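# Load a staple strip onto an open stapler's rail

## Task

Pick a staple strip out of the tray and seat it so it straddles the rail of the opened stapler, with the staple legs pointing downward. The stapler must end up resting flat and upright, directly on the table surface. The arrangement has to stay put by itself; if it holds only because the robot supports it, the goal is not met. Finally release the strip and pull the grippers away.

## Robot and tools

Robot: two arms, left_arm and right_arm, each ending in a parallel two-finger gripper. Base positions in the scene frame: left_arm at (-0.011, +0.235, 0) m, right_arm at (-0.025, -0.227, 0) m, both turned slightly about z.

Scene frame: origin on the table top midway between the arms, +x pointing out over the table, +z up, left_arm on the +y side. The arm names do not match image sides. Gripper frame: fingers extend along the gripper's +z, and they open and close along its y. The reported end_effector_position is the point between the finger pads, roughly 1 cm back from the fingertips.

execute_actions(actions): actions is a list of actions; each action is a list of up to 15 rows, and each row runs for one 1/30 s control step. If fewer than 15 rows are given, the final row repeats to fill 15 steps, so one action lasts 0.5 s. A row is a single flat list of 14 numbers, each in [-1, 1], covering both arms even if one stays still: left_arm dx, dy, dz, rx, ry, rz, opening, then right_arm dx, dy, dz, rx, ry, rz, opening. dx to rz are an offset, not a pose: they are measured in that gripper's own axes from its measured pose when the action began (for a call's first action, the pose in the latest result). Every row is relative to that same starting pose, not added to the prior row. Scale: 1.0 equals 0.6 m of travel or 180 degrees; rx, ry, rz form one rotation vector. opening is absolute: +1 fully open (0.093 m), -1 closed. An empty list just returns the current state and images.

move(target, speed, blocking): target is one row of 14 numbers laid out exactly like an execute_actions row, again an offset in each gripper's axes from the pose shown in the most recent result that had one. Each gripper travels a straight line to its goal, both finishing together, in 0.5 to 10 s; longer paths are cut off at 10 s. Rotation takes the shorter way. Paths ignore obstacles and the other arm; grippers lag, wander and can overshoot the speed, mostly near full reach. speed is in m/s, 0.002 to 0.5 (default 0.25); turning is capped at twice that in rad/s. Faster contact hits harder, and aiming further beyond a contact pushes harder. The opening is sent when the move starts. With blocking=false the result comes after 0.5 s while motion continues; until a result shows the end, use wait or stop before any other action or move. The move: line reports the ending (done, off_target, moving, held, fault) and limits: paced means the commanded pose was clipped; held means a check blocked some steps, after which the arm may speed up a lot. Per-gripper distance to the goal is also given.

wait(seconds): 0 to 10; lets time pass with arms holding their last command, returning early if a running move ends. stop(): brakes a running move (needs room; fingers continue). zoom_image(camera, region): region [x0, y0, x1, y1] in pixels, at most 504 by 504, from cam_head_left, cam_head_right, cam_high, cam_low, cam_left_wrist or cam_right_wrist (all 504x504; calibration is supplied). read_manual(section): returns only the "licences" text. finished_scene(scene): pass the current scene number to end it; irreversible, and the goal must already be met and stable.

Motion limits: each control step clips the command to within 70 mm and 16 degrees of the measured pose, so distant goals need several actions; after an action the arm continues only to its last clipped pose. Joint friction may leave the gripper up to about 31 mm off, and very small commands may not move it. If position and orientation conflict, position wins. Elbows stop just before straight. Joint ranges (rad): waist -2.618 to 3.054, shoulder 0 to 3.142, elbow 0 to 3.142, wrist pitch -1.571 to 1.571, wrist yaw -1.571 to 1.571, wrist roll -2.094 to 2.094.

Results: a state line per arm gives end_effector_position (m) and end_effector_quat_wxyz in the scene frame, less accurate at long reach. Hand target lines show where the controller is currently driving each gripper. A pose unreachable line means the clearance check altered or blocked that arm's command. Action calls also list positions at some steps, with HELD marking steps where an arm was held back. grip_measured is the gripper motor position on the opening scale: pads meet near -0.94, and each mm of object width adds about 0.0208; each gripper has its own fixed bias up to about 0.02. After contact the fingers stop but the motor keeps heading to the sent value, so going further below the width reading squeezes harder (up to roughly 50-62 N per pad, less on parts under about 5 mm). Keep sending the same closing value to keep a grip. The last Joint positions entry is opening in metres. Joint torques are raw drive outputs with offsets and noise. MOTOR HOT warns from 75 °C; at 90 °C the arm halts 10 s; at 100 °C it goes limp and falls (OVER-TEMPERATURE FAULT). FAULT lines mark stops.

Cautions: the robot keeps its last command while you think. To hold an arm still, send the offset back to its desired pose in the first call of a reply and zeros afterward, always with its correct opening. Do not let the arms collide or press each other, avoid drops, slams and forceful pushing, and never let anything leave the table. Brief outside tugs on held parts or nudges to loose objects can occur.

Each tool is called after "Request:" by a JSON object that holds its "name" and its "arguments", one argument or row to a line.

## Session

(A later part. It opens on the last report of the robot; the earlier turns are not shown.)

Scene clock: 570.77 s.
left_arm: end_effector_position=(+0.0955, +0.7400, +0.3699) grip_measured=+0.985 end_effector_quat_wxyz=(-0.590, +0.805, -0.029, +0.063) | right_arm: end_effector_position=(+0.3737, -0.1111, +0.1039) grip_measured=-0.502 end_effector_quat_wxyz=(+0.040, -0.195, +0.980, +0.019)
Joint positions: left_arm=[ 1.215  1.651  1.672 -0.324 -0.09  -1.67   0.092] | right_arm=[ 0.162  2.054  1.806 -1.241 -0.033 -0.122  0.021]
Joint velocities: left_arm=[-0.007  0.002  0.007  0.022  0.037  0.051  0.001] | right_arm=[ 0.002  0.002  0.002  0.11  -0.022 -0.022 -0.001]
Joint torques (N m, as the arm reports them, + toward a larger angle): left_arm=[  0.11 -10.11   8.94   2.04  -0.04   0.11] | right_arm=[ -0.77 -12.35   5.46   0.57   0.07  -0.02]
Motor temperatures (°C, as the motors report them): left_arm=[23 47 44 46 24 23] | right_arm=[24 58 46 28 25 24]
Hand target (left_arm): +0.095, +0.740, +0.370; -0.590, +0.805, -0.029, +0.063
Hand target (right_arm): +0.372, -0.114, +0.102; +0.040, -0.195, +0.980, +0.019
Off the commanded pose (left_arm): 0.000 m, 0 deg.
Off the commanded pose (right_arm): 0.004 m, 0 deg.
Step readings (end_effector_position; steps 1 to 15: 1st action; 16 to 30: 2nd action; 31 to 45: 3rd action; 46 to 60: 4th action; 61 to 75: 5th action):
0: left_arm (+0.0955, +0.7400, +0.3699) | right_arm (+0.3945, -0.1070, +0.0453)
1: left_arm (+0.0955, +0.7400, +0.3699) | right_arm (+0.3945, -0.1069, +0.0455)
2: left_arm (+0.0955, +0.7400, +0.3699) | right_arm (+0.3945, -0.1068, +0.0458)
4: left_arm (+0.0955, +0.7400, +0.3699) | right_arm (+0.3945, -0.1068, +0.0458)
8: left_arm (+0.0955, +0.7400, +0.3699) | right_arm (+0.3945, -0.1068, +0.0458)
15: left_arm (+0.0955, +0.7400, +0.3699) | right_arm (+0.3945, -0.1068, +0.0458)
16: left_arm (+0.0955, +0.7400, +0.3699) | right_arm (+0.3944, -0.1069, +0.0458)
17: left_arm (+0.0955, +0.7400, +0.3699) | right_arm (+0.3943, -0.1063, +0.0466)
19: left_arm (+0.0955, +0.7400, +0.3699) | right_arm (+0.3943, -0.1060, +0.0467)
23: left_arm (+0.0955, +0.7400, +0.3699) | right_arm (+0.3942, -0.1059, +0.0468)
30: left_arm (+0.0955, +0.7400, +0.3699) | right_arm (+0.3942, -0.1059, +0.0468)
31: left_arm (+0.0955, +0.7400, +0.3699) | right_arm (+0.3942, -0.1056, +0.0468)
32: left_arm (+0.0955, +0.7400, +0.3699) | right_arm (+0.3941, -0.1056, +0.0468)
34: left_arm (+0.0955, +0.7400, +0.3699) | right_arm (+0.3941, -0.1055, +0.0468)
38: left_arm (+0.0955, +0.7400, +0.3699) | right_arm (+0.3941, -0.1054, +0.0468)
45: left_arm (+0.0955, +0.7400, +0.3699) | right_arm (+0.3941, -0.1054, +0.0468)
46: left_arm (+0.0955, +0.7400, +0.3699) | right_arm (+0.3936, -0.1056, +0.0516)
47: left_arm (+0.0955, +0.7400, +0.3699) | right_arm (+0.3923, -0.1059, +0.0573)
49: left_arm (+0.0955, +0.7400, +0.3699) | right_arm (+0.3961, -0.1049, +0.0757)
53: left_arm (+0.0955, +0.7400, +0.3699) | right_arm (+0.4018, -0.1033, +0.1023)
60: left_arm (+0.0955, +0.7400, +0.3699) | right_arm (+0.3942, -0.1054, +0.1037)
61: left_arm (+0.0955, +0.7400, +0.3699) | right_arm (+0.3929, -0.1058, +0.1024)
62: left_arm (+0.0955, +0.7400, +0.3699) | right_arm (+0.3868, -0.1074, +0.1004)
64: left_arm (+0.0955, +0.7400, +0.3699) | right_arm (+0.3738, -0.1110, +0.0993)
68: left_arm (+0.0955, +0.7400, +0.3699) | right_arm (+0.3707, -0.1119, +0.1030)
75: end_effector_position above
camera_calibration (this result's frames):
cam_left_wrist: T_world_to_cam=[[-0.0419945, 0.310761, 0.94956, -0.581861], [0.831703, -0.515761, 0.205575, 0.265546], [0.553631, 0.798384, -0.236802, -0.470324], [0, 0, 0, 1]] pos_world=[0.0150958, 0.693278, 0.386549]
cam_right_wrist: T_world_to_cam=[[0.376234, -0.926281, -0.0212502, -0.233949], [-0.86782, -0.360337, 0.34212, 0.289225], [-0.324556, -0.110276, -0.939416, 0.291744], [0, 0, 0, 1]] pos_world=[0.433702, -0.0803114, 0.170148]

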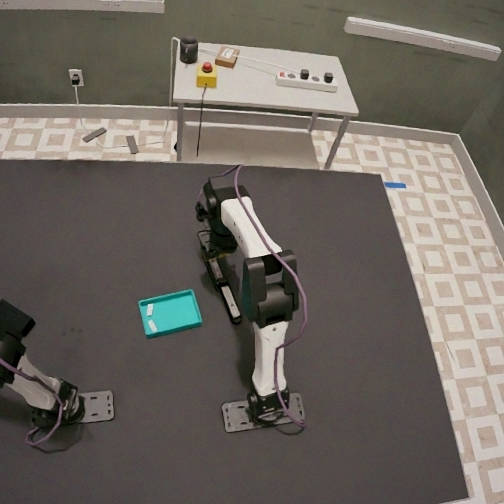

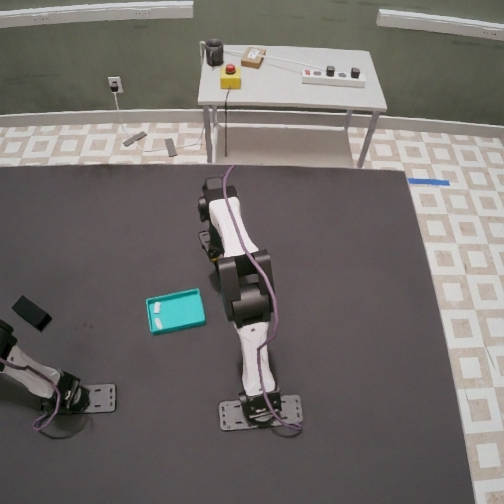

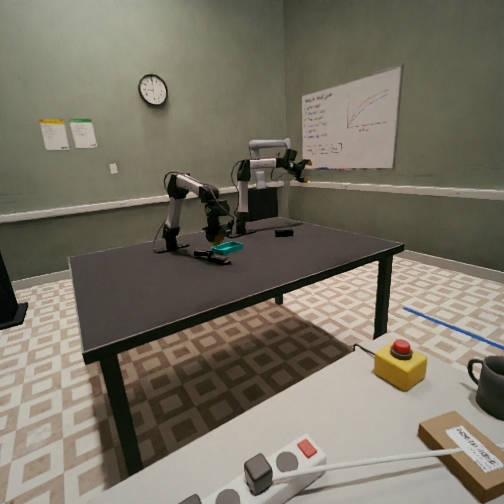

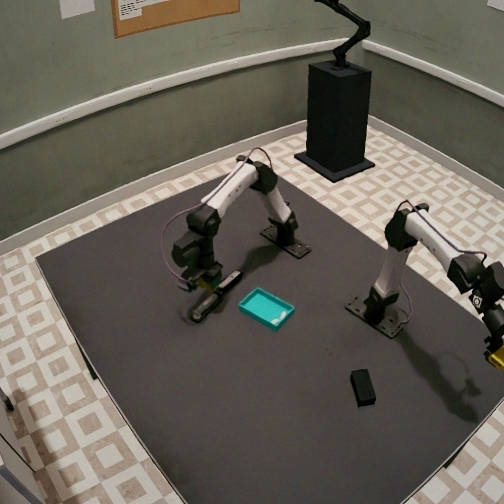

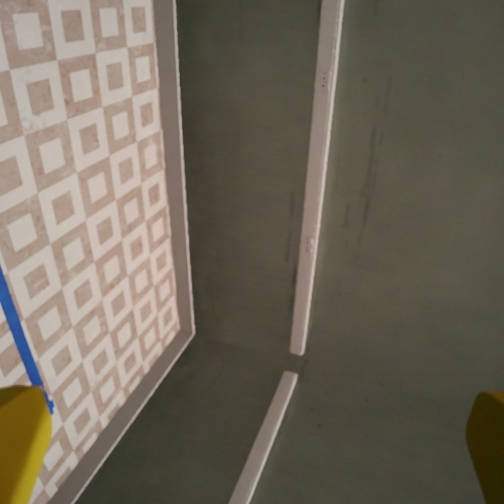

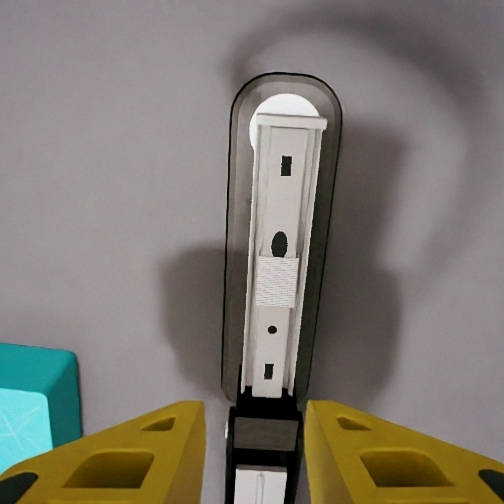

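Request:
{"name": "move", "arguments": {
  "target": [0,0,0,0,0,0,1,0.2,-0.15,-0.15,0,0,0,0]
}}

Request:
{"name": "zoom_image", "arguments": {
  "camera": "cam_high",
  "region": [170,250,270,340]
}}

Scene clock: 576.70 s.
left_arm: end_effector_position=(+0.0955, +0.7400, +0.3699) grip_measured=+0.985 end_effector_quat_wxyz=(-0.590, +0.805, -0.029, +0.063) | right_arm: end_effector_position=(+0.2965, -0.2469, +0.1848) grip_measured=-0.002 end_effector_quat_wxyz=(+0.049, -0.189, +0.981, +0.007)
Joint positions: left_arm=[ 1.215  1.651  1.672 -0.324 -0.09  -1.67   0.092] | right_arm=[-0.192  1.695  1.657 -1.442 -0.041 -0.464  0.045]
Joint velocities: left_arm=[ 0.007 -0.007 -0.002  0.007  0.007 -0.037 -0.001] | right_arm=[-0.017 -0.002 -0.012 -0.007  0.022 -0.081 -0.001]
Joint torques (N m, as the arm reports them, + toward a larger angle): left_arm=[  0.16 -10.07   9.05   2.03  -0.03   0.1 ] | right_arm=[-0.38 -8.16  6.09  0.51 -0.08 -0.04]
Motor temperatures (°C, as the motors report them): left_arm=[23 47 44 46 24 23] | right_arm=[24 58 45 28 25 24]
Hand target (left_arm): +0.095, +0.740, +0.370; -0.590, +0.805, -0.029, +0.063
Hand target (right_arm): +0.290, -0.244, +0.181; +0.038, -0.195, +0.980, +0.017
Off the commanded pose (left_arm): 0.000 m, 0 deg.
Off the commanded pose (right_arm): 0.007 m, 2 deg.
move: done
camera_calibration (this result's frames):
cam_left_wrist: T_world_to_cam=[[-0.0419945, 0.310761, 0.94956, -0.581861], [0.831703, -0.515761, 0.205575, 0.265546], [0.553631, 0.798384, -0.236802, -0.470324], [0, 0, 0, 1]] pos_world=[0.0150958, 0.693278, 0.386549]
cam_right_wrist: T_world_to_cam=[[0.36506, -0.93097, 0.00516825, -0.331779], [-0.87971, -0.343132, 0.329197, 0.155816], [-0.304699, -0.124723, -0.944247, 0.3191], [0, 0, 0, 1]] pos_world=[0.355421, -0.215612, 0.25173]

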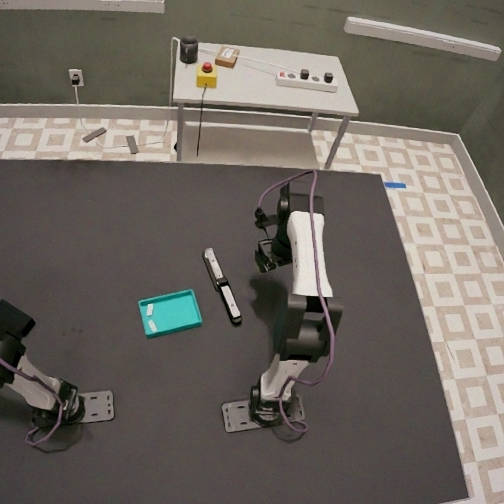

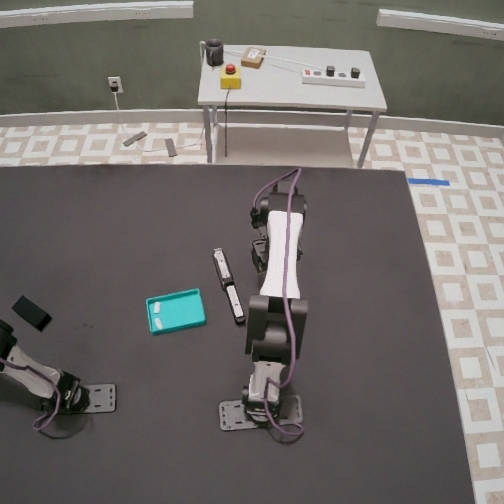

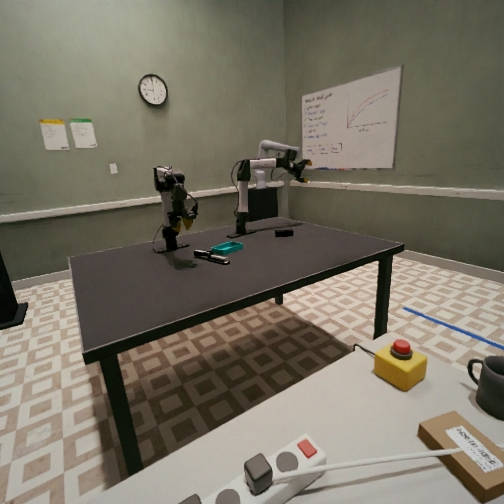

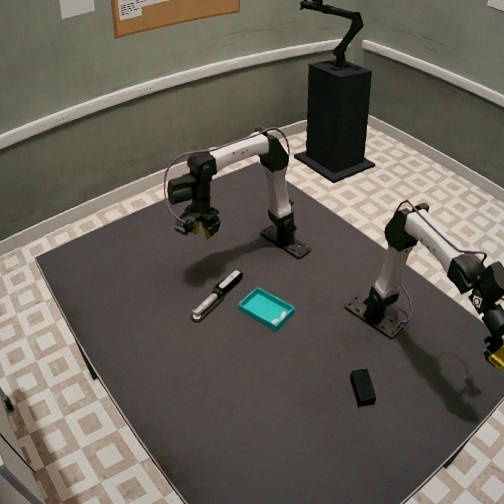

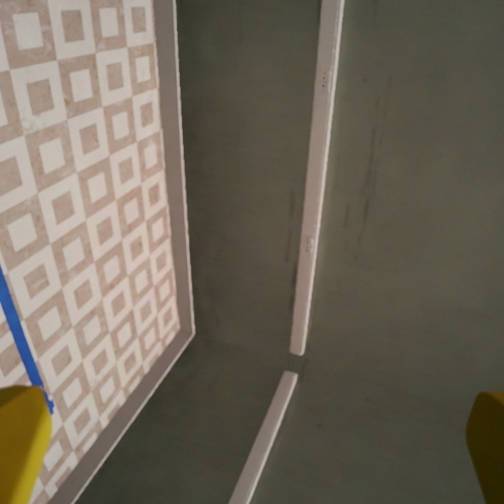

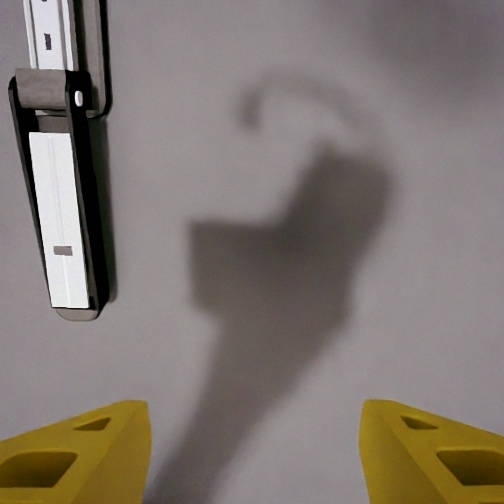

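Region (170, 250, 270, 340) of cam_high's 504x504 image, scaled by 5.040, with more detail than that image has; it fills the top 454 rows of this view, and the rest is white.

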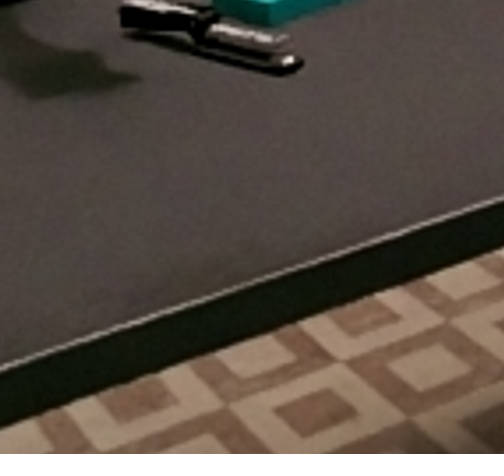

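Request:
{"name": "finished_scene", "arguments": {
  "scene": 2
}}

The scene is finished: the task was done.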